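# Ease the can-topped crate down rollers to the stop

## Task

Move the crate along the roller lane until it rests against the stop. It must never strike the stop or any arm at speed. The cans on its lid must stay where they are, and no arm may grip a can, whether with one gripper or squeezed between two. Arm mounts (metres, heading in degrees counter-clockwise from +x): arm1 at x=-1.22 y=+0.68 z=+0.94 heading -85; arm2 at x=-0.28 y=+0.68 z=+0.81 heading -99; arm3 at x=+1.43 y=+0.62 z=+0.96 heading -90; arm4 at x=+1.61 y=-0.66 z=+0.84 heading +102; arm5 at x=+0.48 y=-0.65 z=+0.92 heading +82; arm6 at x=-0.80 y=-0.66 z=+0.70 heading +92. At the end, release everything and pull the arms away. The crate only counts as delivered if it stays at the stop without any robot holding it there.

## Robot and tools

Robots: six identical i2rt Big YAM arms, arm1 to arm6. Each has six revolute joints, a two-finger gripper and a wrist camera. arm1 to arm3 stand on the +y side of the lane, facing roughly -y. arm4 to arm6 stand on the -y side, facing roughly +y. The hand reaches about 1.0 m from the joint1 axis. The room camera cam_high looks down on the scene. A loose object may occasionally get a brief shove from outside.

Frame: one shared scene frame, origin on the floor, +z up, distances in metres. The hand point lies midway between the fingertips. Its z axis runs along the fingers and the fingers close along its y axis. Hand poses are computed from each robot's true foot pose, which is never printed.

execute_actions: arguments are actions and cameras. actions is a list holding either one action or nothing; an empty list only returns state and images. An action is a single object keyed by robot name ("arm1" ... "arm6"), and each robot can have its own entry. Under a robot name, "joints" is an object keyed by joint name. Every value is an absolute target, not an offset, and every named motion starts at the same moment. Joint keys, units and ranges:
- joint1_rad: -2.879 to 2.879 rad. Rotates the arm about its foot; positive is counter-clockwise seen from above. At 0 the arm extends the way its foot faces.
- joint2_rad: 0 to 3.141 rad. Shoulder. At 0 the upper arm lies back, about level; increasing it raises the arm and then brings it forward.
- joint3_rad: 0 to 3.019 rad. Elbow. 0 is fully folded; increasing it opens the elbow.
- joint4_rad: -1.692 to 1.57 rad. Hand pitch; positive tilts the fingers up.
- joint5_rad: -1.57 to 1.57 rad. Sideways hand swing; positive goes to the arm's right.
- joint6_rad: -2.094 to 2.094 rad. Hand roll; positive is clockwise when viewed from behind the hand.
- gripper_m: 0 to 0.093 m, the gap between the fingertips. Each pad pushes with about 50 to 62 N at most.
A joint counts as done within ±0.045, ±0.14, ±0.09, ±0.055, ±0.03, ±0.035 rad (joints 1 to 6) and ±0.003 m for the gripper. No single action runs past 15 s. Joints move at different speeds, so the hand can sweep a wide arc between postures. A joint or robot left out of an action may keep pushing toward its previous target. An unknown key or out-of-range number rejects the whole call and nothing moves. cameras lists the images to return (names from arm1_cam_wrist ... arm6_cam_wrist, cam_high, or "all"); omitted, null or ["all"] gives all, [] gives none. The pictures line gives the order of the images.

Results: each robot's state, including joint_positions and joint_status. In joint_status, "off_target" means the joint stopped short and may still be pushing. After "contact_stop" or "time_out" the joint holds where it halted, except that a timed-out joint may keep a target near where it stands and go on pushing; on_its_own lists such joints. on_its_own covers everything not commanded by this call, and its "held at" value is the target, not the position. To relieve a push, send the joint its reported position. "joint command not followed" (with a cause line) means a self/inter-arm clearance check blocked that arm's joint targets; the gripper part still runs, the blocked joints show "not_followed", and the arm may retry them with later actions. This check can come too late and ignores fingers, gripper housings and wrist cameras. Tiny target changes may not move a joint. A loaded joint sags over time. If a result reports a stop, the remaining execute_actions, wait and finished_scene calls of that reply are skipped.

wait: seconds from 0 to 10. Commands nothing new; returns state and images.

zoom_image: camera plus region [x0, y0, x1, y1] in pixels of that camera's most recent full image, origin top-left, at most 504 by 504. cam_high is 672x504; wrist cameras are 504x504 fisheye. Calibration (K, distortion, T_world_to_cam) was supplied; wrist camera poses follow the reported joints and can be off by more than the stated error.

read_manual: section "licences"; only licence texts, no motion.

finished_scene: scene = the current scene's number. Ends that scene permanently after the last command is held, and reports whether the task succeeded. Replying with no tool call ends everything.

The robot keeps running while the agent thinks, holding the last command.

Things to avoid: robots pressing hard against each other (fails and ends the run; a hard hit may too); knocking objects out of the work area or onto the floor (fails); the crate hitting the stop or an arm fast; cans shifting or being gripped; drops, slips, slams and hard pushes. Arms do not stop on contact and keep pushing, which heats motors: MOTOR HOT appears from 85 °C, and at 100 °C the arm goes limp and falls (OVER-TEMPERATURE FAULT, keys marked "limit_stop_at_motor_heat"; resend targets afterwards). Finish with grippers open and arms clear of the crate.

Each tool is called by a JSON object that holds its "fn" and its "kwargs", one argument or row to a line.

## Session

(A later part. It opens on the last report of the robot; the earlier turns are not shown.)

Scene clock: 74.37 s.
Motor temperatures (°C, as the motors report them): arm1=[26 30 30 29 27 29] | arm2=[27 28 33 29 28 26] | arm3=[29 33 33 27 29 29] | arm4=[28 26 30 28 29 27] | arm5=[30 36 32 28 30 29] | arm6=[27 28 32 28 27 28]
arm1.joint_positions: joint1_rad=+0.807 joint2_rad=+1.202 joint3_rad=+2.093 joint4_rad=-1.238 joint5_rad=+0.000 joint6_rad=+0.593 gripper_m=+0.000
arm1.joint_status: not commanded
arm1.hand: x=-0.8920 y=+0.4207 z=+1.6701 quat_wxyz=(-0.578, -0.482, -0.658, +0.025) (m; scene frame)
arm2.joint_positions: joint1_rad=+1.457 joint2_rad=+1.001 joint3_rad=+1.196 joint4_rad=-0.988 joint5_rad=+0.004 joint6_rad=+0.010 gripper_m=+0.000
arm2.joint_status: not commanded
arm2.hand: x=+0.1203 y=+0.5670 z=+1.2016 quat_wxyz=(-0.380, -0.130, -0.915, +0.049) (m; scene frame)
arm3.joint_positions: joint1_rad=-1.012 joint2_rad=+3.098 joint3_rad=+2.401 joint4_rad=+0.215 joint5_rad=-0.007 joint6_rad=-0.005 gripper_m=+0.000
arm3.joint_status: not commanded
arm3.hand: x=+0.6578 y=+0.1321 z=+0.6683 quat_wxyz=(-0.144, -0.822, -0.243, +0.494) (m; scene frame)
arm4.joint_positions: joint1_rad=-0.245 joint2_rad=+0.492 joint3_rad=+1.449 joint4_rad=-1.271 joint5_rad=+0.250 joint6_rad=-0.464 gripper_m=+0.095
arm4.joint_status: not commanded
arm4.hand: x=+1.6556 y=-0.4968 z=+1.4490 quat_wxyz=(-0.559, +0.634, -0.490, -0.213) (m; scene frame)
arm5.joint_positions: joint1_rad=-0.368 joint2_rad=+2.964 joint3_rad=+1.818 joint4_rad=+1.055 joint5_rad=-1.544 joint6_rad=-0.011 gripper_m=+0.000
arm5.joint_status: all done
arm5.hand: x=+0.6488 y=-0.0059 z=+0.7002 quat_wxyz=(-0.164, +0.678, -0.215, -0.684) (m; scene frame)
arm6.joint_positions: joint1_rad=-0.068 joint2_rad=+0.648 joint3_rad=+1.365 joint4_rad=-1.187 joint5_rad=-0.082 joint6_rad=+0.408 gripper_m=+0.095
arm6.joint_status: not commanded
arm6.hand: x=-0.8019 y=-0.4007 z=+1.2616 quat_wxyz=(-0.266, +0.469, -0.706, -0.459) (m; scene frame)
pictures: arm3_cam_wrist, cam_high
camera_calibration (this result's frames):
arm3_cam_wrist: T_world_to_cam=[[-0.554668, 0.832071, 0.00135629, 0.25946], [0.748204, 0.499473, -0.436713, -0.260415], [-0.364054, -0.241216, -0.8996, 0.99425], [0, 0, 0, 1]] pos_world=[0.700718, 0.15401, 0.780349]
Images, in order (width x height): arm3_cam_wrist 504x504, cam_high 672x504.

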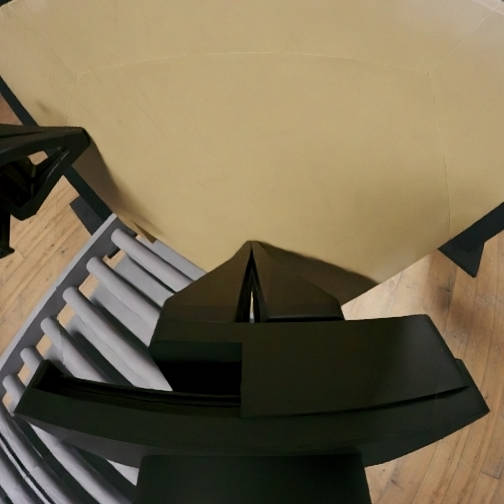

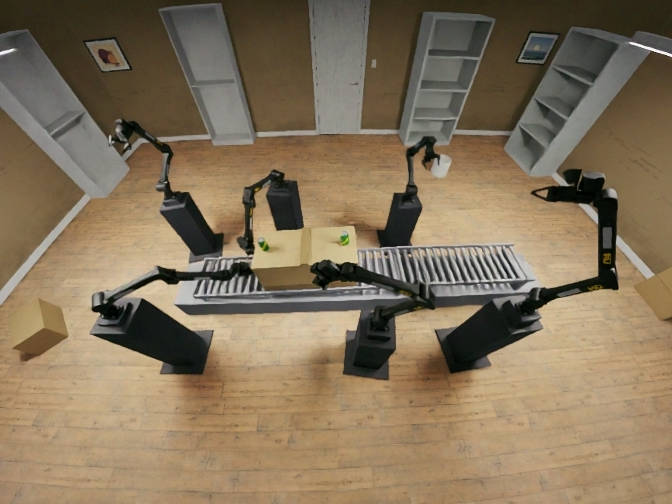

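{"fn": "execute_actions", "kwargs": {
  "actions": [
    {"arm5":{"joints":{"joint1_rad":-1.4}},"arm3":{"joints":{"joint1_rad":-1.0,"joint3_rad":2.25,"joint4_rad":0.5}}}
  ],
  "cameras": []
}}

{"fn": "execute_actions", "kwargs": {
  "actions": [
    {"arm3":{"joints":{"joint1_rad":-0.96,"joint2_rad":3.06,"joint3_rad":2.07,"joint4_rad":0.8}}}
  ],
  "cameras": []
}}

{"fn": "execute_actions", "kwargs": {
  "actions": [
    {"arm3":{"joints":{"joint1_rad":-0.92,"joint2_rad":3.04,"joint3_rad":1.9,"joint4_rad":1.05}}}
  ],
  "cameras": []
}}

{"fn": "execute_actions", "kwargs": {
  "actions": [
    {"arm3":{"joints":{"joint1_rad":-0.81}}}
  ],
  "cameras": []
}}

{"fn": "execute_actions", "kwargs": {
  "actions": [
    {"arm3":{"joints":{"joint1_rad":-0.69,"joint5_rad":0.12}}}
  ],
  "cameras": []
}}

{"fn": "execute_actions", "kwargs": {
  "actions": [
    {"arm3":{"joints":{"joint1_rad":-0.57,"joint5_rad":0.25}}}
  ],
  "cameras": []
}}

{"fn": "execute_actions", "kwargs": {
  "actions": [
    {"arm3":{"joints":{"joint1_rad":-0.46,"joint5_rad":0.38}}}
  ],
  "cameras": []
}}

{"fn": "execute_actions", "kwargs": {
  "actions": [
    {"arm3":{"joints":{"joint1_rad":-0.35,"joint5_rad":0.51}}}
  ],
  "cameras": ["arm3_cam_wrist","cam_high","arm4_cam_wrist"]
}}

Scene clock: 76.93 s.
Motor temperatures (°C, as the motors report them): arm1=[26 30 30 29 27 29] | arm2=[27 28 34 29 28 26] | arm3=[29 33 33 27 29 29] | arm4=[28 27 30 28 29 27] | arm5=[30 36 32 28 30 29] | arm6=[27 28 32 28 27 28]
arm1.joint_positions: joint1_rad=+0.807 joint2_rad=+1.202 joint3_rad=+2.093 joint4_rad=-1.238 joint5_rad=+0.000 joint6_rad=+0.593 gripper_m=+0.000
arm1.joint_status: not commanded
arm1.hand: x=-0.8920 y=+0.4207 z=+1.6701 quat_wxyz=(-0.578, -0.482, -0.658, +0.025) (m; scene frame)
arm2.joint_positions: joint1_rad=+1.457 joint2_rad=+1.001 joint3_rad=+1.196 joint4_rad=-0.988 joint5_rad=+0.004 joint6_rad=+0.010 gripper_m=+0.000
arm2.joint_status: not commanded
arm2.hand: x=+0.1203 y=+0.5670 z=+1.2016 quat_wxyz=(-0.380, -0.130, -0.915, +0.049) (m; scene frame)
arm3.joint_positions: joint1_rad=-0.950 joint2_rad=+3.126 joint3_rad=+2.210 joint4_rad=+0.468 joint5_rad=-0.024 joint6_rad=-0.005 gripper_m=+0.000
arm3.joint_status: joint1_rad off_target (ended at -0.950, target -1.000); the others done
arm3.hand: x=+0.7391 y=+0.1170 z=+0.6076 quat_wxyz=(-0.171, -0.804, -0.270, +0.501) (m; scene frame)
arm4.joint_positions: joint1_rad=-0.245 joint2_rad=+0.492 joint3_rad=+1.449 joint4_rad=-1.271 joint5_rad=+0.250 joint6_rad=-0.464 gripper_m=+0.095
arm4.joint_status: not commanded
arm4.hand: x=+1.6556 y=-0.4968 z=+1.4490 quat_wxyz=(-0.559, +0.634, -0.490, -0.213) (m; scene frame)
arm5.joint_positions: joint1_rad=-1.399 joint2_rad=+2.954 joint3_rad=+1.818 joint4_rad=+1.055 joint5_rad=-1.548 joint6_rad=-0.011 gripper_m=+0.000
arm5.joint_status: all done
arm5.hand: x=+1.1222 y=-0.4625 z=+0.7112 quat_wxyz=(-0.485, +0.485, -0.514, -0.515) (m; scene frame)
arm6.joint_positions: joint1_rad=-0.068 joint2_rad=+0.648 joint3_rad=+1.365 joint4_rad=-1.187 joint5_rad=-0.082 joint6_rad=+0.408 gripper_m=+0.095
arm6.joint_status: not commanded
arm6.hand: x=-0.8019 y=-0.4007 z=+1.2616 quat_wxyz=(-0.266, +0.469, -0.706, -0.459) (m; scene frame)
pictures: none
No camera images: the call's "cameras" was empty. Leave "cameras" out to get every camera's image.

Scene clock: 78.07 s.
Motor temperatures (°C, as the motors report them): arm1=[26 30 30 29 27 29] | arm2=[27 28 34 29 28 26] | arm3=[29 33 33 27 29 29] | arm4=[28 27 30 28 29 27] | arm5=[30 36 32 28 30 29] | arm6=[27 28 32 28 27 28]
arm1.joint_positions: joint1_rad=+0.807 joint2_rad=+1.202 joint3_rad=+2.093 joint4_rad=-1.238 joint5_rad=+0.000 joint6_rad=+0.593 gripper_m=+0.000
arm1.joint_status: not commanded
arm1.hand: x=-0.8920 y=+0.4207 z=+1.6701 quat_wxyz=(-0.578, -0.482, -0.658, +0.025) (m; scene frame)
arm2.joint_positions: joint1_rad=+1.457 joint2_rad=+1.001 joint3_rad=+1.196 joint4_rad=-0.988 joint5_rad=+0.004 joint6_rad=+0.010 gripper_m=+0.000
arm2.joint_status: not commanded
arm2.hand: x=+0.1203 y=+0.5670 z=+1.2016 quat_wxyz=(-0.380, -0.130, -0.915, +0.049) (m; scene frame)
arm3.joint_positions: joint1_rad=-0.925 joint2_rad=+3.093 joint3_rad=+2.028 joint4_rad=+0.768 joint5_rad=-0.017 joint6_rad=-0.005 gripper_m=+0.000
arm3.joint_status: all done
arm3.hand: x=+0.7763 y=+0.1206 z=+0.6238 quat_wxyz=(-0.194, -0.761, -0.265, +0.559) (m; scene frame)
arm4.joint_positions: joint1_rad=-0.245 joint2_rad=+0.492 joint3_rad=+1.449 joint4_rad=-1.271 joint5_rad=+0.250 joint6_rad=-0.464 gripper_m=+0.095
arm4.joint_status: not commanded
arm4.hand: x=+1.6556 y=-0.4968 z=+1.4490 quat_wxyz=(-0.559, +0.634, -0.490, -0.213) (m; scene frame)
arm5.joint_positions: joint1_rad=-1.399 joint2_rad=+2.954 joint3_rad=+1.818 joint4_rad=+1.055 joint5_rad=-1.548 joint6_rad=-0.011 gripper_m=+0.000
arm5.joint_status: not commanded
arm5.hand: x=+1.1222 y=-0.4625 z=+0.7112 quat_wxyz=(-0.485, +0.485, -0.514, -0.515) (m; scene frame)
arm6.joint_positions: joint1_rad=-0.068 joint2_rad=+0.648 joint3_rad=+1.365 joint4_rad=-1.187 joint5_rad=-0.082 joint6_rad=+0.408 gripper_m=+0.095
arm6.joint_status: not commanded
arm6.hand: x=-0.8019 y=-0.4007 z=+1.2616 quat_wxyz=(-0.266, +0.469, -0.706, -0.459) (m; scene frame)
pictures: none
No camera images: the call's "cameras" was empty. Leave "cameras" out to get every camera's image.

Scene clock: 79.33 s.
Motor temperatures (°C, as the motors report them): arm1=[26 30 30 29 27 29] | arm2=[27 28 34 29 28 26] | arm3=[29 34 33 27 29 29] | arm4=[28 27 30 28 29 27] | arm5=[30 36 32 28 30 29] | arm6=[27 28 32 28 27 28]
arm1.joint_positions: joint1_rad=+0.807 joint2_rad=+1.202 joint3_rad=+2.093 joint4_rad=-1.238 joint5_rad=+0.000 joint6_rad=+0.593 gripper_m=+0.000
arm1.joint_status: not commanded
arm1.hand: x=-0.8920 y=+0.4207 z=+1.6701 quat_wxyz=(-0.578, -0.482, -0.658, +0.025) (m; scene frame)
arm2.joint_positions: joint1_rad=+1.457 joint2_rad=+1.001 joint3_rad=+1.196 joint4_rad=-0.988 joint5_rad=+0.004 joint6_rad=+0.010 gripper_m=+0.000
arm2.joint_status: not commanded
arm2.hand: x=+0.1203 y=+0.5670 z=+1.2016 quat_wxyz=(-0.380, -0.130, -0.915, +0.049) (m; scene frame)
arm3.joint_positions: joint1_rad=-0.878 joint2_rad=+3.066 joint3_rad=+1.862 joint4_rad=+1.032 joint5_rad=-0.023 joint6_rad=-0.005 gripper_m=+0.000
arm3.joint_status: all done
arm3.hand: x=+0.8320 y=+0.1149 z=+0.6417 quat_wxyz=(-0.226, -0.718, -0.272, +0.599) (m; scene frame)
arm4.joint_positions: joint1_rad=-0.245 joint2_rad=+0.492 joint3_rad=+1.449 joint4_rad=-1.271 joint5_rad=+0.250 joint6_rad=-0.464 gripper_m=+0.095
arm4.joint_status: not commanded
arm4.hand: x=+1.6556 y=-0.4968 z=+1.4490 quat_wxyz=(-0.559, +0.634, -0.490, -0.213) (m; scene frame)
arm5.joint_positions: joint1_rad=-1.399 joint2_rad=+2.954 joint3_rad=+1.818 joint4_rad=+1.055 joint5_rad=-1.548 joint6_rad=-0.011 gripper_m=+0.000
arm5.joint_status: not commanded
arm5.hand: x=+1.1222 y=-0.4625 z=+0.7112 quat_wxyz=(-0.485, +0.485, -0.514, -0.515) (m; scene frame)
arm6.joint_positions: joint1_rad=-0.068 joint2_rad=+0.648 joint3_rad=+1.365 joint4_rad=-1.187 joint5_rad=-0.082 joint6_rad=+0.408 gripper_m=+0.095
arm6.joint_status: not commanded
arm6.hand: x=-0.8019 y=-0.4007 z=+1.2616 quat_wxyz=(-0.266, +0.469, -0.706, -0.459) (m; scene frame)
pictures: none
No camera images: the call's "cameras" was empty. Leave "cameras" out to get every camera's image.

Scene clock: 80.73 s.
Motor temperatures (°C, as the motors report them): arm1=[26 30 30 29 27 29] | arm2=[27 28 34 29 28 26] | arm3=[29 34 33 27 29 29] | arm4=[28 27 30 28 29 27] | arm5=[30 36 32 28 30 29] | arm6=[27 28 32 28 27 28]
arm1.joint_positions: joint1_rad=+0.807 joint2_rad=+1.202 joint3_rad=+2.093 joint4_rad=-1.238 joint5_rad=+0.000 joint6_rad=+0.593 gripper_m=+0.000
arm1.joint_status: not commanded
arm1.hand: x=-0.8920 y=+0.4207 z=+1.6701 quat_wxyz=(-0.578, -0.482, -0.658, +0.025) (m; scene frame)
arm2.joint_positions: joint1_rad=+1.457 joint2_rad=+1.001 joint3_rad=+1.196 joint4_rad=-0.988 joint5_rad=+0.004 joint6_rad=+0.010 gripper_m=+0.000
arm2.joint_status: not commanded
arm2.hand: x=+0.1203 y=+0.5670 z=+1.2016 quat_wxyz=(-0.380, -0.130, -0.915, +0.049) (m; scene frame)
arm3.joint_positions: joint1_rad=-0.748 joint2_rad=+3.069 joint3_rad=+1.860 joint4_rad=+1.037 joint5_rad=-0.033 joint6_rad=-0.005 gripper_m=+0.000
arm3.joint_status: joint1_rad off_target (ended at -0.748, target -0.810)
arm3.hand: x=+0.9050 y=+0.0418 z=+0.6404 quat_wxyz=(-0.268, -0.697, -0.321, +0.582) (m; scene frame)
arm4.joint_positions: joint1_rad=-0.245 joint2_rad=+0.492 joint3_rad=+1.449 joint4_rad=-1.271 joint5_rad=+0.250 joint6_rad=-0.464 gripper_m=+0.095
arm4.joint_status: not commanded
arm4.hand: x=+1.6556 y=-0.4968 z=+1.4490 quat_wxyz=(-0.559, +0.634, -0.490, -0.213) (m; scene frame)
arm5.joint_positions: joint1_rad=-1.399 joint2_rad=+2.954 joint3_rad=+1.818 joint4_rad=+1.055 joint5_rad=-1.548 joint6_rad=-0.011 gripper_m=+0.000
arm5.joint_status: not commanded
arm5.hand: x=+1.1222 y=-0.4625 z=+0.7112 quat_wxyz=(-0.485, +0.485, -0.514, -0.515) (m; scene frame)
arm6.joint_positions: joint1_rad=-0.068 joint2_rad=+0.648 joint3_rad=+1.365 joint4_rad=-1.187 joint5_rad=-0.082 joint6_rad=+0.408 gripper_m=+0.095
arm6.joint_status: not commanded
arm6.hand: x=-0.8019 y=-0.4007 z=+1.2616 quat_wxyz=(-0.266, +0.469, -0.706, -0.459) (m; scene frame)
pictures: none
No camera images: the call's "cameras" was empty. Leave "cameras" out to get every camera's image.

Scene clock: 82.10 s.
Motor temperatures (°C, as the motors report them): arm1=[26 30 30 29 27 29] | arm2=[27 28 34 29 28 26] | arm3=[29 34 33 27 29 29] | arm4=[28 27 30 28 29 27] | arm5=[30 36 32 28 30 29] | arm6=[27 28 32 28 27 28]
arm1.joint_positions: joint1_rad=+0.807 joint2_rad=+1.202 joint3_rad=+2.093 joint4_rad=-1.238 joint5_rad=+0.000 joint6_rad=+0.593 gripper_m=+0.000
arm1.joint_status: not commanded
arm1.hand: x=-0.8920 y=+0.4207 z=+1.6701 quat_wxyz=(-0.578, -0.482, -0.658, +0.025) (m; scene frame)
arm2.joint_positions: joint1_rad=+1.457 joint2_rad=+1.001 joint3_rad=+1.196 joint4_rad=-0.988 joint5_rad=+0.004 joint6_rad=+0.010 gripper_m=+0.000
arm2.joint_status: not commanded
arm2.hand: x=+0.1203 y=+0.5670 z=+1.2016 quat_wxyz=(-0.380, -0.130, -0.915, +0.049) (m; scene frame)
arm3.joint_positions: joint1_rad=-0.635 joint2_rad=+3.065 joint3_rad=+1.866 joint4_rad=+1.037 joint5_rad=+0.095 joint6_rad=-0.005 gripper_m=+0.000
arm3.joint_status: joint1_rad off_target (ended at -0.635, target -0.690); the others done
arm3.hand: x=+0.9542 y=-0.0036 z=+0.6458 quat_wxyz=(-0.259, -0.693, -0.321, +0.591) (m; scene frame)
arm4.joint_positions: joint1_rad=-0.245 joint2_rad=+0.492 joint3_rad=+1.449 joint4_rad=-1.271 joint5_rad=+0.250 joint6_rad=-0.464 gripper_m=+0.095
arm4.joint_status: not commanded
arm4.hand: x=+1.6556 y=-0.4968 z=+1.4490 quat_wxyz=(-0.559, +0.634, -0.490, -0.213) (m; scene frame)
arm5.joint_positions: joint1_rad=-1.399 joint2_rad=+2.954 joint3_rad=+1.818 joint4_rad=+1.055 joint5_rad=-1.548 joint6_rad=-0.011 gripper_m=+0.000
arm5.joint_status: not commanded
arm5.hand: x=+1.1222 y=-0.4625 z=+0.7112 quat_wxyz=(-0.485, +0.485, -0.514, -0.515) (m; scene frame)
arm6.joint_positions: joint1_rad=-0.068 joint2_rad=+0.648 joint3_rad=+1.365 joint4_rad=-1.187 joint5_rad=-0.082 joint6_rad=+0.408 gripper_m=+0.095
arm6.joint_status: not commanded
arm6.hand: x=-0.8019 y=-0.4007 z=+1.2616 quat_wxyz=(-0.266, +0.469, -0.706, -0.459) (m; scene frame)
pictures: none
No camera images: the call's "cameras" was empty. Leave "cameras" out to get every camera's image.

Scene clock: 83.57 s.
Motor temperatures (°C, as the motors report them): arm1=[26 30 30 29 27 29] | arm2=[27 28 34 29 28 26] | arm3=[29 34 33 27 29 29] | arm4=[28 27 30 28 29 27] | arm5=[30 36 32 28 29 29] | arm6=[27 28 32 28 27 28]
arm1.joint_positions: joint1_rad=+0.807 joint2_rad=+1.202 joint3_rad=+2.093 joint4_rad=-1.238 joint5_rad=+0.000 joint6_rad=+0.593 gripper_m=+0.000
arm1.joint_status: not commanded
arm1.hand: x=-0.8920 y=+0.4207 z=+1.6701 quat_wxyz=(-0.578, -0.482, -0.658, +0.025) (m; scene frame)
arm2.joint_positions: joint1_rad=+1.457 joint2_rad=+1.001 joint3_rad=+1.196 joint4_rad=-0.988 joint5_rad=+0.004 joint6_rad=+0.010 gripper_m=+0.000
arm2.joint_status: not commanded
arm2.hand: x=+0.1203 y=+0.5670 z=+1.2016 quat_wxyz=(-0.380, -0.130, -0.915, +0.049) (m; scene frame)
arm3.joint_positions: joint1_rad=-0.498 joint2_rad=+3.063 joint3_rad=+1.867 joint4_rad=+1.038 joint5_rad=+0.222 joint6_rad=-0.005 gripper_m=+0.000
arm3.joint_status: joint1_rad off_target (ended at -0.498, target -0.570); the others done
arm3.hand: x=+1.0261 y=-0.0506 z=+0.6484 quat_wxyz=(-0.257, -0.687, -0.330, +0.595) (m; scene frame)
arm4.joint_positions: joint1_rad=-0.245 joint2_rad=+0.492 joint3_rad=+1.449 joint4_rad=-1.271 joint5_rad=+0.250 joint6_rad=-0.464 gripper_m=+0.095
arm4.joint_status: not commanded
arm4.hand: x=+1.6556 y=-0.4968 z=+1.4490 quat_wxyz=(-0.559, +0.634, -0.490, -0.213) (m; scene frame)
arm5.joint_positions: joint1_rad=-1.399 joint2_rad=+2.954 joint3_rad=+1.818 joint4_rad=+1.055 joint5_rad=-1.548 joint6_rad=-0.011 gripper_m=+0.000
arm5.joint_status: not commanded
arm5.hand: x=+1.1222 y=-0.4625 z=+0.7112 quat_wxyz=(-0.485, +0.485, -0.514, -0.515) (m; scene frame)
arm6.joint_positions: joint1_rad=-0.068 joint2_rad=+0.648 joint3_rad=+1.365 joint4_rad=-1.187 joint5_rad=-0.082 joint6_rad=+0.408 gripper_m=+0.095
arm6.joint_status: not commanded
arm6.hand: x=-0.8019 y=-0.4007 z=+1.2616 quat_wxyz=(-0.266, +0.469, -0.706, -0.459) (m; scene frame)
pictures: none
No camera images: the call's "cameras" was empty. Leave "cameras" out to get every camera's image.

Scene clock: 85.00 s.
Motor temperatures (°C, as the motors report them): arm1=[26 30 30 29 27 29] | arm2=[27 28 34 29 28 26] | arm3=[29 34 33 27 29 29] | arm4=[28 27 30 28 29 27] | arm5=[30 36 32 28 29 29] | arm6=[27 28 32 28 27 28]
arm1.joint_positions: joint1_rad=+0.807 joint2_rad=+1.202 joint3_rad=+2.093 joint4_rad=-1.238 joint5_rad=+0.000 joint6_rad=+0.593 gripper_m=+0.000
arm1.joint_status: not commanded
arm1.hand: x=-0.8920 y=+0.4207 z=+1.6701 quat_wxyz=(-0.578, -0.482, -0.658, +0.025) (m; scene frame)
arm2.joint_positions: joint1_rad=+1.457 joint2_rad=+1.001 joint3_rad=+1.196 joint4_rad=-0.988 joint5_rad=+0.004 joint6_rad=+0.010 gripper_m=+0.000
arm2.joint_status: not commanded
arm2.hand: x=+0.1203 y=+0.5670 z=+1.2016 quat_wxyz=(-0.380, -0.130, -0.915, +0.049) (m; scene frame)
arm3.joint_positions: joint1_rad=-0.394 joint2_rad=+3.063 joint3_rad=+1.868 joint4_rad=+1.038 joint5_rad=+0.358 joint6_rad=-0.005 gripper_m=+0.000
arm3.joint_status: joint1_rad off_target (ended at -0.394, target -0.460); the others done
arm3.hand: x=+1.0792 y=-0.0746 z=+0.6500 quat_wxyz=(-0.241, -0.687, -0.324, +0.604) (m; scene frame)
arm4.joint_positions: joint1_rad=-0.245 joint2_rad=+0.492 joint3_rad=+1.449 joint4_rad=-1.271 joint5_rad=+0.250 joint6_rad=-0.464 gripper_m=+0.095
arm4.joint_status: not commanded
arm4.hand: x=+1.6556 y=-0.4968 z=+1.4490 quat_wxyz=(-0.559, +0.634, -0.490, -0.213) (m; scene frame)
arm5.joint_positions: joint1_rad=-1.399 joint2_rad=+2.954 joint3_rad=+1.818 joint4_rad=+1.055 joint5_rad=-1.548 joint6_rad=-0.011 gripper_m=+0.000
arm5.joint_status: not commanded
arm5.hand: x=+1.1222 y=-0.4625 z=+0.7112 quat_wxyz=(-0.485, +0.485, -0.514, -0.515) (m; scene frame)
arm6.joint_positions: joint1_rad=-0.068 joint2_rad=+0.648 joint3_rad=+1.365 joint4_rad=-1.187 joint5_rad=-0.082 joint6_rad=+0.408 gripper_m=+0.095
arm6.joint_status: not commanded
arm6.hand: x=-0.8019 y=-0.4007 z=+1.2616 quat_wxyz=(-0.266, +0.469, -0.706, -0.459) (m; scene frame)
pictures: none
No camera images: the call's "cameras" was empty. Leave "cameras" out to get every camera's image.

Scene clock: 86.50 s.
Motor temperatures (°C, as the motors report them): arm1=[26 30 30 29 27 29] | arm2=[27 28 34 29 28 26] | arm3=[29 34 33 27 29 29] | arm4=[28 27 30 28 29 27] | arm5=[30 36 32 28 29 29] | arm6=[27 28 32 28 27 28]
arm1.joint_positions: joint1_rad=+0.807 joint2_rad=+1.202 joint3_rad=+2.093 joint4_rad=-1.238 joint5_rad=+0.000 joint6_rad=+0.593 gripper_m=+0.000
arm1.joint_status: not commanded
arm1.hand: x=-0.8920 y=+0.4207 z=+1.6701 quat_wxyz=(-0.578, -0.482, -0.658, +0.025) (m; scene frame)
arm2.joint_positions: joint1_rad=+1.457 joint2_rad=+1.001 joint3_rad=+1.196 joint4_rad=-0.988 joint5_rad=+0.004 joint6_rad=+0.010 gripper_m=+0.000
arm2.joint_status: not commanded
arm2.hand: x=+0.1203 y=+0.5670 z=+1.2016 quat_wxyz=(-0.380, -0.130, -0.915, +0.049) (m; scene frame)
arm3.joint_positions: joint1_rad=-0.271 joint2_rad=+3.063 joint3_rad=+1.872 joint4_rad=+1.038 joint5_rad=+0.486 joint6_rad=-0.005 gripper_m=+0.000
arm3.joint_status: joint1_rad off_target (ended at -0.271, target -0.350); the others done
arm3.hand: x=+1.1498 y=-0.0995 z=+0.6528 quat_wxyz=(-0.236, -0.682, -0.326, +0.611) (m; scene frame)
arm4.joint_positions: joint1_rad=-0.245 joint2_rad=+0.492 joint3_rad=+1.449 joint4_rad=-1.271 joint5_rad=+0.250 joint6_rad=-0.464 gripper_m=+0.095
arm4.joint_status: not commanded
arm4.hand: x=+1.6556 y=-0.4968 z=+1.4490 quat_wxyz=(-0.559, +0.634, -0.490, -0.213) (m; scene frame)
arm5.joint_positions: joint1_rad=-1.399 joint2_rad=+2.954 joint3_rad=+1.818 joint4_rad=+1.055 joint5_rad=-1.548 joint6_rad=-0.011 gripper_m=+0.000
arm5.joint_status: not commanded
arm5.hand: x=+1.1222 y=-0.4625 z=+0.7112 quat_wxyz=(-0.485, +0.485, -0.514, -0.515) (m; scene frame)
arm6.joint_positions: joint1_rad=-0.068 joint2_rad=+0.648 joint3_rad=+1.365 joint4_rad=-1.187 joint5_rad=-0.082 joint6_rad=+0.408 gripper_m=+0.095
arm6.joint_status: not commanded
arm6.hand: x=-0.8019 y=-0.4007 z=+1.2616 quat_wxyz=(-0.266, +0.469, -0.706, -0.459) (m; scene frame)
pictures: arm3_cam_wrist, arm4_cam_wrist, cam_high
camera_calibration (this result's frames):
arm3_cam_wrist: T_world_to_cam=[[-0.742238, 0.665385, 0.0796594, 0.873024], [0.424101, 0.558438, -0.712941, 0.0392085], [-0.518865, -0.495388, -0.696685, 1.12378], [0, 0, 0, 1]] pos_world=[1.21445, -0.0460857, 0.741329]
Images, in order (width x height): arm3_cam_wrist 504x504, arm4_cam_wrist 504x504, cam_high 672x504.

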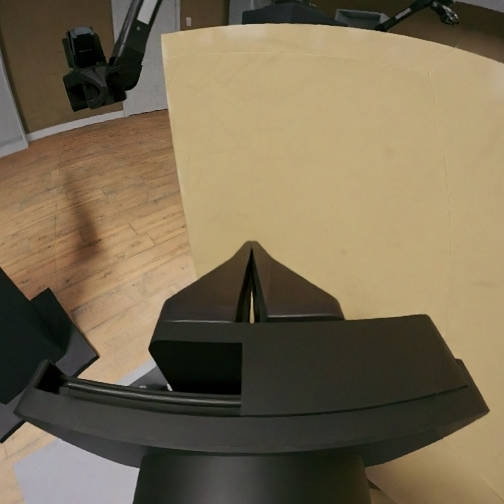

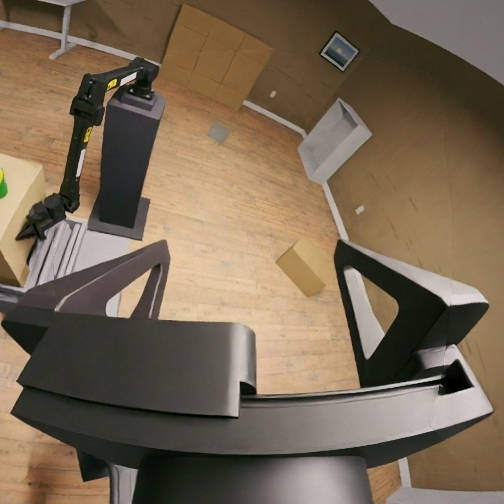

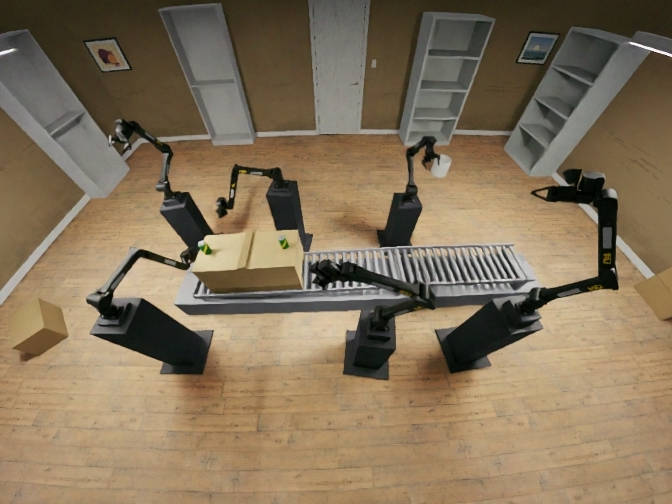

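{"fn": "execute_actions", "kwargs": {
  "actions": [
    {"arm3":{"joints":{"joint1_rad":-0.27,"joint5_rad":0.6}}}
  ],
  "cameras": []
}}

{"fn": "execute_actions", "kwargs": {
  "actions": [
    {"arm3":{"joints":{"joint1_rad":-0.22}}}
  ],
  "cameras": []
}}

{"fn": "execute_actions", "kwargs": {
  "actions": [
    {"arm3":{"joints":{"joint1_rad":-0.18}}}
  ],
  "cameras": []
}}

{"fn": "execute_actions", "kwargs": {
  "actions": [
    {"arm3":{"joints":{"joint1_rad":-0.14}}}
  ],
  "cameras": []
}}

{"fn": "execute_actions", "kwargs": {
  "actions": [
    {"arm3":{"joints":{"joint1_rad":-0.10}}}
  ],
  "cameras": ["arm4_cam_wrist"]
}}

Scene clock: 88.33 s.
Motor temperatures (°C, as the motors report them): arm1=[26 30 30 29 27 29] | arm2=[27 28 34 29 28 26] | arm3=[29 34 32 27 29 29] | arm4=[28 27 30 28 29 27] | arm5=[30 36 31 28 29 29] | arm6=[27 28 32 28 27 28]
arm1.joint_positions: joint1_rad=+0.807 joint2_rad=+1.202 joint3_rad=+2.093 joint4_rad=-1.238 joint5_rad=+0.000 joint6_rad=+0.593 gripper_m=+0.000
arm1.joint_status: not commanded
arm1.hand: x=-0.8920 y=+0.4207 z=+1.6701 quat_wxyz=(-0.578, -0.482, -0.658, +0.025) (m; scene frame)
arm2.joint_positions: joint1_rad=+1.457 joint2_rad=+1.001 joint3_rad=+1.196 joint4_rad=-0.988 joint5_rad=+0.004 joint6_rad=+0.010 gripper_m=+0.000
arm2.joint_status: not commanded
arm2.hand: x=+0.1203 y=+0.5670 z=+1.2016 quat_wxyz=(-0.380, -0.130, -0.915, +0.049) (m; scene frame)
arm3.joint_positions: joint1_rad=-0.210 joint2_rad=+3.063 joint3_rad=+1.872 joint4_rad=+1.037 joint5_rad=+0.584 joint6_rad=-0.005 gripper_m=+0.000
arm3.joint_status: joint1_rad off_target (ended at -0.210, target -0.270); the others done
arm3.hand: x=+1.1824 y=-0.1044 z=+0.6543 quat_wxyz=(-0.222, -0.684, -0.317, +0.619) (m; scene frame)
arm4.joint_positions: joint1_rad=-0.245 joint2_rad=+0.492 joint3_rad=+1.449 joint4_rad=-1.271 joint5_rad=+0.250 joint6_rad=-0.464 gripper_m=+0.095
arm4.joint_status: not commanded
arm4.hand: x=+1.6556 y=-0.4968 z=+1.4490 quat_wxyz=(-0.559, +0.634, -0.490, -0.213) (m; scene frame)
arm5.joint_positions: joint1_rad=-1.399 joint2_rad=+2.954 joint3_rad=+1.818 joint4_rad=+1.055 joint5_rad=-1.548 joint6_rad=-0.011 gripper_m=+0.000
arm5.joint_status: not commanded
arm5.hand: x=+1.1222 y=-0.4625 z=+0.7112 quat_wxyz=(-0.485, +0.485, -0.514, -0.515) (m; scene frame)
arm6.joint_positions: joint1_rad=-0.068 joint2_rad=+0.648 joint3_rad=+1.365 joint4_rad=-1.187 joint5_rad=-0.082 joint6_rad=+0.408 gripper_m=+0.095
arm6.joint_status: not commanded
arm6.hand: x=-0.8019 y=-0.4007 z=+1.2616 quat_wxyz=(-0.266, +0.469, -0.706, -0.459) (m; scene frame)
pictures: none
No camera images: the call's "cameras" was empty. Leave "cameras" out to get every camera's image.

Scene clock: 89.80 s.
Motor temperatures (°C, as the motors report them): arm1=[26 30 30 29 27 29] | arm2=[27 28 34 29 28 26] | arm3=[29 34 32 27 29 29] | arm4=[28 27 30 28 29 27] | arm5=[30 36 31 28 29 29] | arm6=[27 28 32 28 27 28]
arm1.joint_positions: joint1_rad=+0.807 joint2_rad=+1.202 joint3_rad=+2.093 joint4_rad=-1.238 joint5_rad=+0.000 joint6_rad=+0.593 gripper_m=+0.000
arm1.joint_status: not commanded
arm1.hand: x=-0.8920 y=+0.4207 z=+1.6701 quat_wxyz=(-0.578, -0.482, -0.658, +0.025) (m; scene frame)
arm2.joint_positions: joint1_rad=+1.457 joint2_rad=+1.001 joint3_rad=+1.196 joint4_rad=-0.988 joint5_rad=+0.004 joint6_rad=+0.010 gripper_m=+0.000
arm2.joint_status: not commanded
arm2.hand: x=+0.1203 y=+0.5670 z=+1.2016 quat_wxyz=(-0.380, -0.130, -0.915, +0.049) (m; scene frame)
arm3.joint_positions: joint1_rad=-0.154 joint2_rad=+3.063 joint3_rad=+1.872 joint4_rad=+1.037 joint5_rad=+0.580 joint6_rad=-0.005 gripper_m=+0.000
arm3.joint_status: joint1_rad off_target (ended at -0.154, target -0.220)
arm3.hand: x=+1.2237 y=-0.1174 z=+0.6544 quat_wxyz=(-0.240, -0.674, -0.337, +0.612) (m; scene frame)
arm4.joint_positions: joint1_rad=-0.245 joint2_rad=+0.492 joint3_rad=+1.449 joint4_rad=-1.271 joint5_rad=+0.250 joint6_rad=-0.464 gripper_m=+0.095
arm4.joint_status: not commanded
arm4.hand: x=+1.6556 y=-0.4968 z=+1.4490 quat_wxyz=(-0.559, +0.634, -0.490, -0.213) (m; scene frame)
arm5.joint_positions: joint1_rad=-1.399 joint2_rad=+2.954 joint3_rad=+1.818 joint4_rad=+1.055 joint5_rad=-1.548 joint6_rad=-0.011 gripper_m=+0.000
arm5.joint_status: not commanded
arm5.hand: x=+1.1222 y=-0.4625 z=+0.7112 quat_wxyz=(-0.485, +0.485, -0.514, -0.515) (m; scene frame)
arm6.joint_positions: joint1_rad=-0.068 joint2_rad=+0.648 joint3_rad=+1.365 joint4_rad=-1.187 joint5_rad=-0.082 joint6_rad=+0.408 gripper_m=+0.095
arm6.joint_status: not commanded
arm6.hand: x=-0.8019 y=-0.4007 z=+1.2616 quat_wxyz=(-0.266, +0.469, -0.706, -0.459) (m; scene frame)
pictures: none
No camera images: the call's "cameras" was empty. Leave "cameras" out to get every camera's image.

Scene clock: 91.17 s.
Motor temperatures (°C, as the motors report them): arm1=[26 30 30 29 27 29] | arm2=[27 28 35 29 28 26] | arm3=[29 34 32 27 29 29] | arm4=[28 27 30 28 29 27] | arm5=[30 36 31 28 29 29] | arm6=[27 28 32 28 27 28]
arm1.joint_positions: joint1_rad=+0.807 joint2_rad=+1.202 joint3_rad=+2.093 joint4_rad=-1.238 joint5_rad=+0.000 joint6_rad=+0.593 gripper_m=+0.000
arm1.joint_status: not commanded
arm1.hand: x=-0.8920 y=+0.4207 z=+1.6701 quat_wxyz=(-0.578, -0.482, -0.658, +0.025) (m; scene frame)
arm2.joint_positions: joint1_rad=+1.457 joint2_rad=+1.001 joint3_rad=+1.196 joint4_rad=-0.988 joint5_rad=+0.004 joint6_rad=+0.010 gripper_m=+0.000
arm2.joint_status: not commanded
arm2.hand: x=+0.1203 y=+0.5670 z=+1.2016 quat_wxyz=(-0.380, -0.130, -0.915, +0.049) (m; scene frame)
arm3.joint_positions: joint1_rad=-0.122 joint2_rad=+3.063 joint3_rad=+1.872 joint4_rad=+1.037 joint5_rad=+0.582 joint6_rad=-0.005 gripper_m=+0.000
arm3.joint_status: joint1_rad off_target (ended at -0.122, target -0.180)
arm3.hand: x=+1.2473 y=-0.1234 z=+0.6545 quat_wxyz=(-0.249, -0.669, -0.347, +0.608) (m; scene frame)
arm4.joint_positions: joint1_rad=-0.245 joint2_rad=+0.492 joint3_rad=+1.449 joint4_rad=-1.271 joint5_rad=+0.250 joint6_rad=-0.464 gripper_m=+0.095
arm4.joint_status: not commanded
arm4.hand: x=+1.6556 y=-0.4968 z=+1.4490 quat_wxyz=(-0.559, +0.634, -0.490, -0.213) (m; scene frame)
arm5.joint_positions: joint1_rad=-1.399 joint2_rad=+2.954 joint3_rad=+1.818 joint4_rad=+1.055 joint5_rad=-1.548 joint6_rad=-0.011 gripper_m=+0.000
arm5.joint_status: not commanded
arm5.hand: x=+1.1222 y=-0.4625 z=+0.7112 quat_wxyz=(-0.485, +0.485, -0.514, -0.515) (m; scene frame)
arm6.joint_positions: joint1_rad=-0.068 joint2_rad=+0.648 joint3_rad=+1.365 joint4_rad=-1.187 joint5_rad=-0.082 joint6_rad=+0.408 gripper_m=+0.095
arm6.joint_status: not commanded
arm6.hand: x=-0.8019 y=-0.4007 z=+1.2616 quat_wxyz=(-0.266, +0.469, -0.706, -0.459) (m; scene frame)
pictures: none
No camera images: the call's "cameras" was empty. Leave "cameras" out to get every camera's image.

Scene clock: 92.63 s.
Motor temperatures (°C, as the motors report them): arm1=[26 30 30 29 27 29] | arm2=[27 28 35 29 28 26] | arm3=[29 34 32 27 29 29] | arm4=[28 27 30 28 29 27] | arm5=[30 36 31 28 29 29] | arm6=[27 28 32 28 27 28]
arm1.joint_positions: joint1_rad=+0.807 joint2_rad=+1.202 joint3_rad=+2.093 joint4_rad=-1.238 joint5_rad=+0.000 joint6_rad=+0.593 gripper_m=+0.000
arm1.joint_status: not commanded
arm1.hand: x=-0.8920 y=+0.4207 z=+1.6701 quat_wxyz=(-0.578, -0.482, -0.658, +0.025) (m; scene frame)
arm2.joint_positions: joint1_rad=+1.457 joint2_rad=+1.001 joint3_rad=+1.196 joint4_rad=-0.988 joint5_rad=+0.004 joint6_rad=+0.010 gripper_m=+0.000
arm2.joint_status: not commanded
arm2.hand: x=+0.1203 y=+0.5670 z=+1.2016 quat_wxyz=(-0.380, -0.130, -0.915, +0.049) (m; scene frame)
arm3.joint_positions: joint1_rad=-0.073 joint2_rad=+3.063 joint3_rad=+1.872 joint4_rad=+1.037 joint5_rad=+0.577 joint6_rad=-0.005 gripper_m=+0.000
arm3.joint_status: joint1_rad off_target (ended at -0.073, target -0.140)
arm3.hand: x=+1.2842 y=-0.1318 z=+0.6546 quat_wxyz=(-0.266, -0.660, -0.364, +0.601) (m; scene frame)
arm4.joint_positions: joint1_rad=-0.245 joint2_rad=+0.492 joint3_rad=+1.449 joint4_rad=-1.271 joint5_rad=+0.250 joint6_rad=-0.464 gripper_m=+0.095
arm4.joint_status: not commanded
arm4.hand: x=+1.6556 y=-0.4968 z=+1.4490 quat_wxyz=(-0.559, +0.634, -0.490, -0.213) (m; scene frame)
arm5.joint_positions: joint1_rad=-1.399 joint2_rad=+2.954 joint3_rad=+1.818 joint4_rad=+1.055 joint5_rad=-1.548 joint6_rad=-0.011 gripper_m=+0.000
arm5.joint_status: not commanded
arm5.hand: x=+1.1222 y=-0.4625 z=+0.7112 quat_wxyz=(-0.485, +0.485, -0.514, -0.515) (m; scene frame)
arm6.joint_positions: joint1_rad=-0.068 joint2_rad=+0.648 joint3_rad=+1.365 joint4_rad=-1.187 joint5_rad=-0.082 joint6_rad=+0.408 gripper_m=+0.095
arm6.joint_status: not commanded
arm6.hand: x=-0.8019 y=-0.4007 z=+1.2616 quat_wxyz=(-0.266, +0.469, -0.706, -0.459) (m; scene frame)
pictures: none
No camera images: the call's "cameras" was empty. Leave "cameras" out to get every camera's image.

Scene clock: 94.03 s.
Motor temperatures (°C, as the motors report them): arm1=[26 30 30 29 27 29] | arm2=[27 28 35 29 28 26] | arm3=[29 34 32 27 29 29] | arm4=[28 27 30 28 29 27] | arm5=[30 36 31 28 29 29] | arm6=[27 28 32 28 27 28]
arm1.joint_positions: joint1_rad=+0.807 joint2_rad=+1.202 joint3_rad=+2.093 joint4_rad=-1.238 joint5_rad=+0.000 joint6_rad=+0.593 gripper_m=+0.000
arm1.joint_status: not commanded
arm1.hand: x=-0.8920 y=+0.4207 z=+1.6701 quat_wxyz=(-0.578, -0.482, -0.658, +0.025) (m; scene frame)
arm2.joint_positions: joint1_rad=+1.457 joint2_rad=+1.001 joint3_rad=+1.196 joint4_rad=-0.988 joint5_rad=+0.004 joint6_rad=+0.010 gripper_m=+0.000
arm2.joint_status: not commanded
arm2.hand: x=+0.1203 y=+0.5670 z=+1.2016 quat_wxyz=(-0.380, -0.130, -0.915, +0.049) (m; scene frame)
arm3.joint_positions: joint1_rad=-0.038 joint2_rad=+3.063 joint3_rad=+1.872 joint4_rad=+1.037 joint5_rad=+0.578 joint6_rad=-0.005 gripper_m=+0.000
arm3.joint_status: joint1_rad off_target (ended at -0.037, target -0.100)
arm3.hand: x=+1.3112 y=-0.1365 z=+0.6547 quat_wxyz=(-0.276, -0.653, -0.376, +0.596) (m; scene frame)
arm4.joint_positions: joint1_rad=-0.245 joint2_rad=+0.492 joint3_rad=+1.449 joint4_rad=-1.271 joint5_rad=+0.250 joint6_rad=-0.464 gripper_m=+0.095
arm4.joint_status: not commanded
arm4.hand: x=+1.6556 y=-0.4968 z=+1.4490 quat_wxyz=(-0.559, +0.634, -0.490, -0.213) (m; scene frame)
arm5.joint_positions: joint1_rad=-1.399 joint2_rad=+2.954 joint3_rad=+1.818 joint4_rad=+1.055 joint5_rad=-1.548 joint6_rad=-0.011 gripper_m=+0.000
arm5.joint_status: not commanded
arm5.hand: x=+1.1222 y=-0.4625 z=+0.7112 quat_wxyz=(-0.485, +0.485, -0.514, -0.515) (m; scene frame)
arm6.joint_positions: joint1_rad=-0.068 joint2_rad=+0.648 joint3_rad=+1.365 joint4_rad=-1.187 joint5_rad=-0.082 joint6_rad=+0.408 gripper_m=+0.095
arm6.joint_status: not commanded
arm6.hand: x=-0.8019 y=-0.4007 z=+1.2616 quat_wxyz=(-0.266, +0.469, -0.706, -0.459) (m; scene frame)
pictures: arm4_cam_wrist
Images, in order (width x height): arm4_cam_wrist 504x504.

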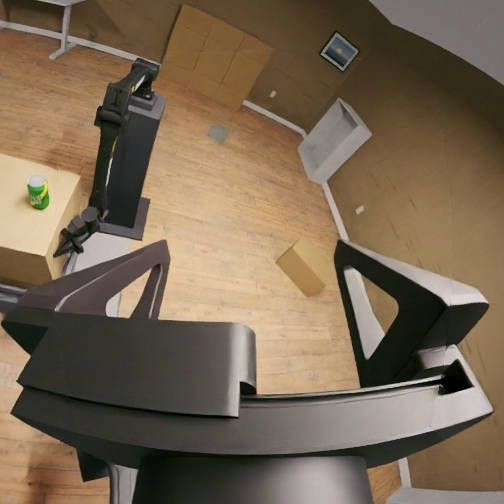

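{"fn": "execute_actions", "kwargs": {
  "actions": [
    {"arm3":{"joints":{"joint1_rad":-0.065}}}
  ],
  "cameras": []
}}

{"fn": "execute_actions", "kwargs": {
  "actions": [
    {"arm3":{"joints":{"joint1_rad":-0.03}}}
  ],
  "cameras": []
}}

Scene clock: 95.13 s.
Motor temperatures (°C, as the motors report them): arm1=[26 30 30 29 27 29] | arm2=[27 28 35 29 28 26] | arm3=[29 34 32 27 29 29] | arm4=[28 27 30 28 29 27] | arm5=[30 36 31 28 29 29] | arm6=[27 28 32 28 27 28]
arm1.joint_positions: joint1_rad=+0.807 joint2_rad=+1.202 joint3_rad=+2.093 joint4_rad=-1.238 joint5_rad=+0.000 joint6_rad=+0.593 gripper_m=+0.000
arm1.joint_status: not commanded
arm1.hand: x=-0.8920 y=+0.4207 z=+1.6701 quat_wxyz=(-0.578, -0.482, -0.658, +0.025) (m; scene frame)
arm2.joint_positions: joint1_rad=+1.457 joint2_rad=+1.001 joint3_rad=+1.196 joint4_rad=-0.988 joint5_rad=+0.004 joint6_rad=+0.010 gripper_m=+0.000
arm2.joint_status: not commanded
arm2.hand: x=+0.1203 y=+0.5670 z=+1.2016 quat_wxyz=(-0.380, -0.130, -0.915, +0.049) (m; scene frame)
arm3.joint_positions: joint1_rad=-0.022 joint2_rad=+3.063 joint3_rad=+1.872 joint4_rad=+1.037 joint5_rad=+0.582 joint6_rad=-0.005 gripper_m=+0.000
arm3.joint_status: all done
arm3.hand: x=+1.3227 y=-0.1378 z=+0.6549 quat_wxyz=(-0.280, -0.651, -0.380, +0.595) (m; scene frame)
arm4.joint_positions: joint1_rad=-0.245 joint2_rad=+0.492 joint3_rad=+1.449 joint4_rad=-1.271 joint5_rad=+0.250 joint6_rad=-0.464 gripper_m=+0.095
arm4.joint_status: not commanded
arm4.hand: x=+1.6556 y=-0.4968 z=+1.4490 quat_wxyz=(-0.559, +0.634, -0.490, -0.213) (m; scene frame)
arm5.joint_positions: joint1_rad=-1.399 joint2_rad=+2.954 joint3_rad=+1.818 joint4_rad=+1.055 joint5_rad=-1.548 joint6_rad=-0.011 gripper_m=+0.000
arm5.joint_status: not commanded
arm5.hand: x=+1.1222 y=-0.4625 z=+0.7112 quat_wxyz=(-0.485, +0.485, -0.514, -0.515) (m; scene frame)
arm6.joint_positions: joint1_rad=-0.068 joint2_rad=+0.648 joint3_rad=+1.365 joint4_rad=-1.187 joint5_rad=-0.082 joint6_rad=+0.408 gripper_m=+0.095
arm6.joint_status: not commanded
arm6.hand: x=-0.8019 y=-0.4007 z=+1.2616 quat_wxyz=(-0.266, +0.469, -0.706, -0.459) (m; scene frame)
pictures: none
No camera images: the call's "cameras" was empty. Leave "cameras" out to get every camera's image.

Scene clock: 95.63 s.
Motor temperatures (°C, as the motors report them): arm1=[26 30 30 29 27 29] | arm2=[27 28 35 29 28 26] | arm3=[29 34 32 27 29 29] | arm4=[28 27 30 28 29 27] | arm5=[30 36 31 28 29 29] | arm6=[27 28 32 28 27 28]
arm1.joint_positions: joint1_rad=+0.807 joint2_rad=+1.202 joint3_rad=+2.093 joint4_rad=-1.238 joint5_rad=+0.000 joint6_rad=+0.593 gripper_m=+0.000
arm1.joint_status: not commanded
arm1.hand: x=-0.8920 y=+0.4207 z=+1.6701 quat_wxyz=(-0.578, -0.482, -0.658, +0.025) (m; scene frame)
arm2.joint_positions: joint1_rad=+1.457 joint2_rad=+1.001 joint3_rad=+1.196 joint4_rad=-0.988 joint5_rad=+0.004 joint6_rad=+0.010 gripper_m=+0.000
arm2.joint_status: not commanded
arm2.hand: x=+0.1203 y=+0.5670 z=+1.2016 quat_wxyz=(-0.380, -0.130, -0.915, +0.049) (m; scene frame)
arm3.joint_positions: joint1_rad=-0.019 joint2_rad=+3.063 joint3_rad=+1.872 joint4_rad=+1.037 joint5_rad=+0.587 joint6_rad=-0.005 gripper_m=+0.000
arm3.joint_status: all done
arm3.hand: x=+1.3241 y=-0.1377 z=+0.6549 quat_wxyz=(-0.279, -0.651, -0.379, +0.595) (m; scene frame)
arm4.joint_positions: joint1_rad=-0.245 joint2_rad=+0.492 joint3_rad=+1.449 joint4_rad=-1.271 joint5_rad=+0.250 joint6_rad=-0.464 gripper_m=+0.095
arm4.joint_status: not commanded
arm4.hand: x=+1.6556 y=-0.4968 z=+1.4490 quat_wxyz=(-0.559, +0.634, -0.490, -0.213) (m; scene frame)
arm5.joint_positions: joint1_rad=-1.399 joint2_rad=+2.954 joint3_rad=+1.818 joint4_rad=+1.055 joint5_rad=-1.548 joint6_rad=-0.011 gripper_m=+0.000
arm5.joint_status: not commanded
arm5.hand: x=+1.1222 y=-0.4625 z=+0.7112 quat_wxyz=(-0.485, +0.485, -0.514, -0.515) (m; scene frame)
arm6.joint_positions: joint1_rad=-0.068 joint2_rad=+0.648 joint3_rad=+1.365 joint4_rad=-1.187 joint5_rad=-0.082 joint6_rad=+0.408 gripper_m=+0.095
arm6.joint_status: not commanded
arm6.hand: x=-0.8019 y=-0.4007 z=+1.2616 quat_wxyz=(-0.266, +0.469, -0.706, -0.459) (m; scene frame)
pictures: none
No camera images: the call's "cameras" was empty. Leave "cameras" out to get every camera's image.

{"fn": "execute_actions", "kwargs": {
  "actions": [
    {"arm3":{"joints":{"joint1_rad":0.9}}}
  ],
  "cameras": []
}}

{"fn": "finished_scene", "kwargs": {
  "scene": 1
}}

Scene clock: 97.67 s.
Motor temperatures (°C, as the motors report them): arm1=[26 30 30 29 27 29] | arm2=[27 28 35 29 28 26] | arm3=[29 34 32 27 29 29] | arm4=[28 27 30 28 29 27] | arm5=[30 36 31 28 29 29] | arm6=[27 28 33 28 27 28]
arm1.joint_positions: joint1_rad=+0.807 joint2_rad=+1.202 joint3_rad=+2.093 joint4_rad=-1.238 joint5_rad=+0.000 joint6_rad=+0.593 gripper_m=+0.000
arm1.joint_status: not commanded
arm1.hand: x=-0.8920 y=+0.4207 z=+1.6701 quat_wxyz=(-0.578, -0.482, -0.658, +0.025) (m; scene frame)
arm2.joint_positions: joint1_rad=+1.457 joint2_rad=+1.001 joint3_rad=+1.196 joint4_rad=-0.988 joint5_rad=+0.004 joint6_rad=+0.010 gripper_m=+0.000
arm2.joint_status: not commanded
arm2.hand: x=+0.1203 y=+0.5670 z=+1.2016 quat_wxyz=(-0.380, -0.130, -0.915, +0.049) (m; scene frame)
arm3.joint_positions: joint1_rad=+0.893 joint2_rad=+3.033 joint3_rad=+1.895 joint4_rad=+1.037 joint5_rad=+0.597 joint6_rad=-0.005 gripper_m=+0.000
arm3.joint_status: all done
arm3.hand: x=+1.9803 y=+0.0599 z=+0.6906 quat_wxyz=(-0.533, -0.421, -0.605, +0.416) (m; scene frame)
arm4.joint_positions: joint1_rad=-0.245 joint2_rad=+0.492 joint3_rad=+1.449 joint4_rad=-1.271 joint5_rad=+0.250 joint6_rad=-0.464 gripper_m=+0.095
arm4.joint_status: not commanded
arm4.hand: x=+1.6556 y=-0.4968 z=+1.4490 quat_wxyz=(-0.559, +0.634, -0.490, -0.213) (m; scene frame)
arm5.joint_positions: joint1_rad=-1.399 joint2_rad=+2.954 joint3_rad=+1.818 joint4_rad=+1.055 joint5_rad=-1.548 joint6_rad=-0.011 gripper_m=+0.000
arm5.joint_status: not commanded
arm5.hand: x=+1.1222 y=-0.4625 z=+0.7112 quat_wxyz=(-0.485, +0.485, -0.514, -0.515) (m; scene frame)
arm6.joint_positions: joint1_rad=-0.068 joint2_rad=+0.648 joint3_rad=+1.365 joint4_rad=-1.187 joint5_rad=-0.082 joint6_rad=+0.408 gripper_m=+0.095
arm6.joint_status: not commanded
arm6.hand: x=-0.8019 y=-0.4007 z=+1.2616 quat_wxyz=(-0.266, +0.469, -0.706, -0.459) (m; scene frame)
pictures: none
No camera images: the call's "cameras" was empty. Leave "cameras" out to get every camera's image.

The scene is finished: the task was done.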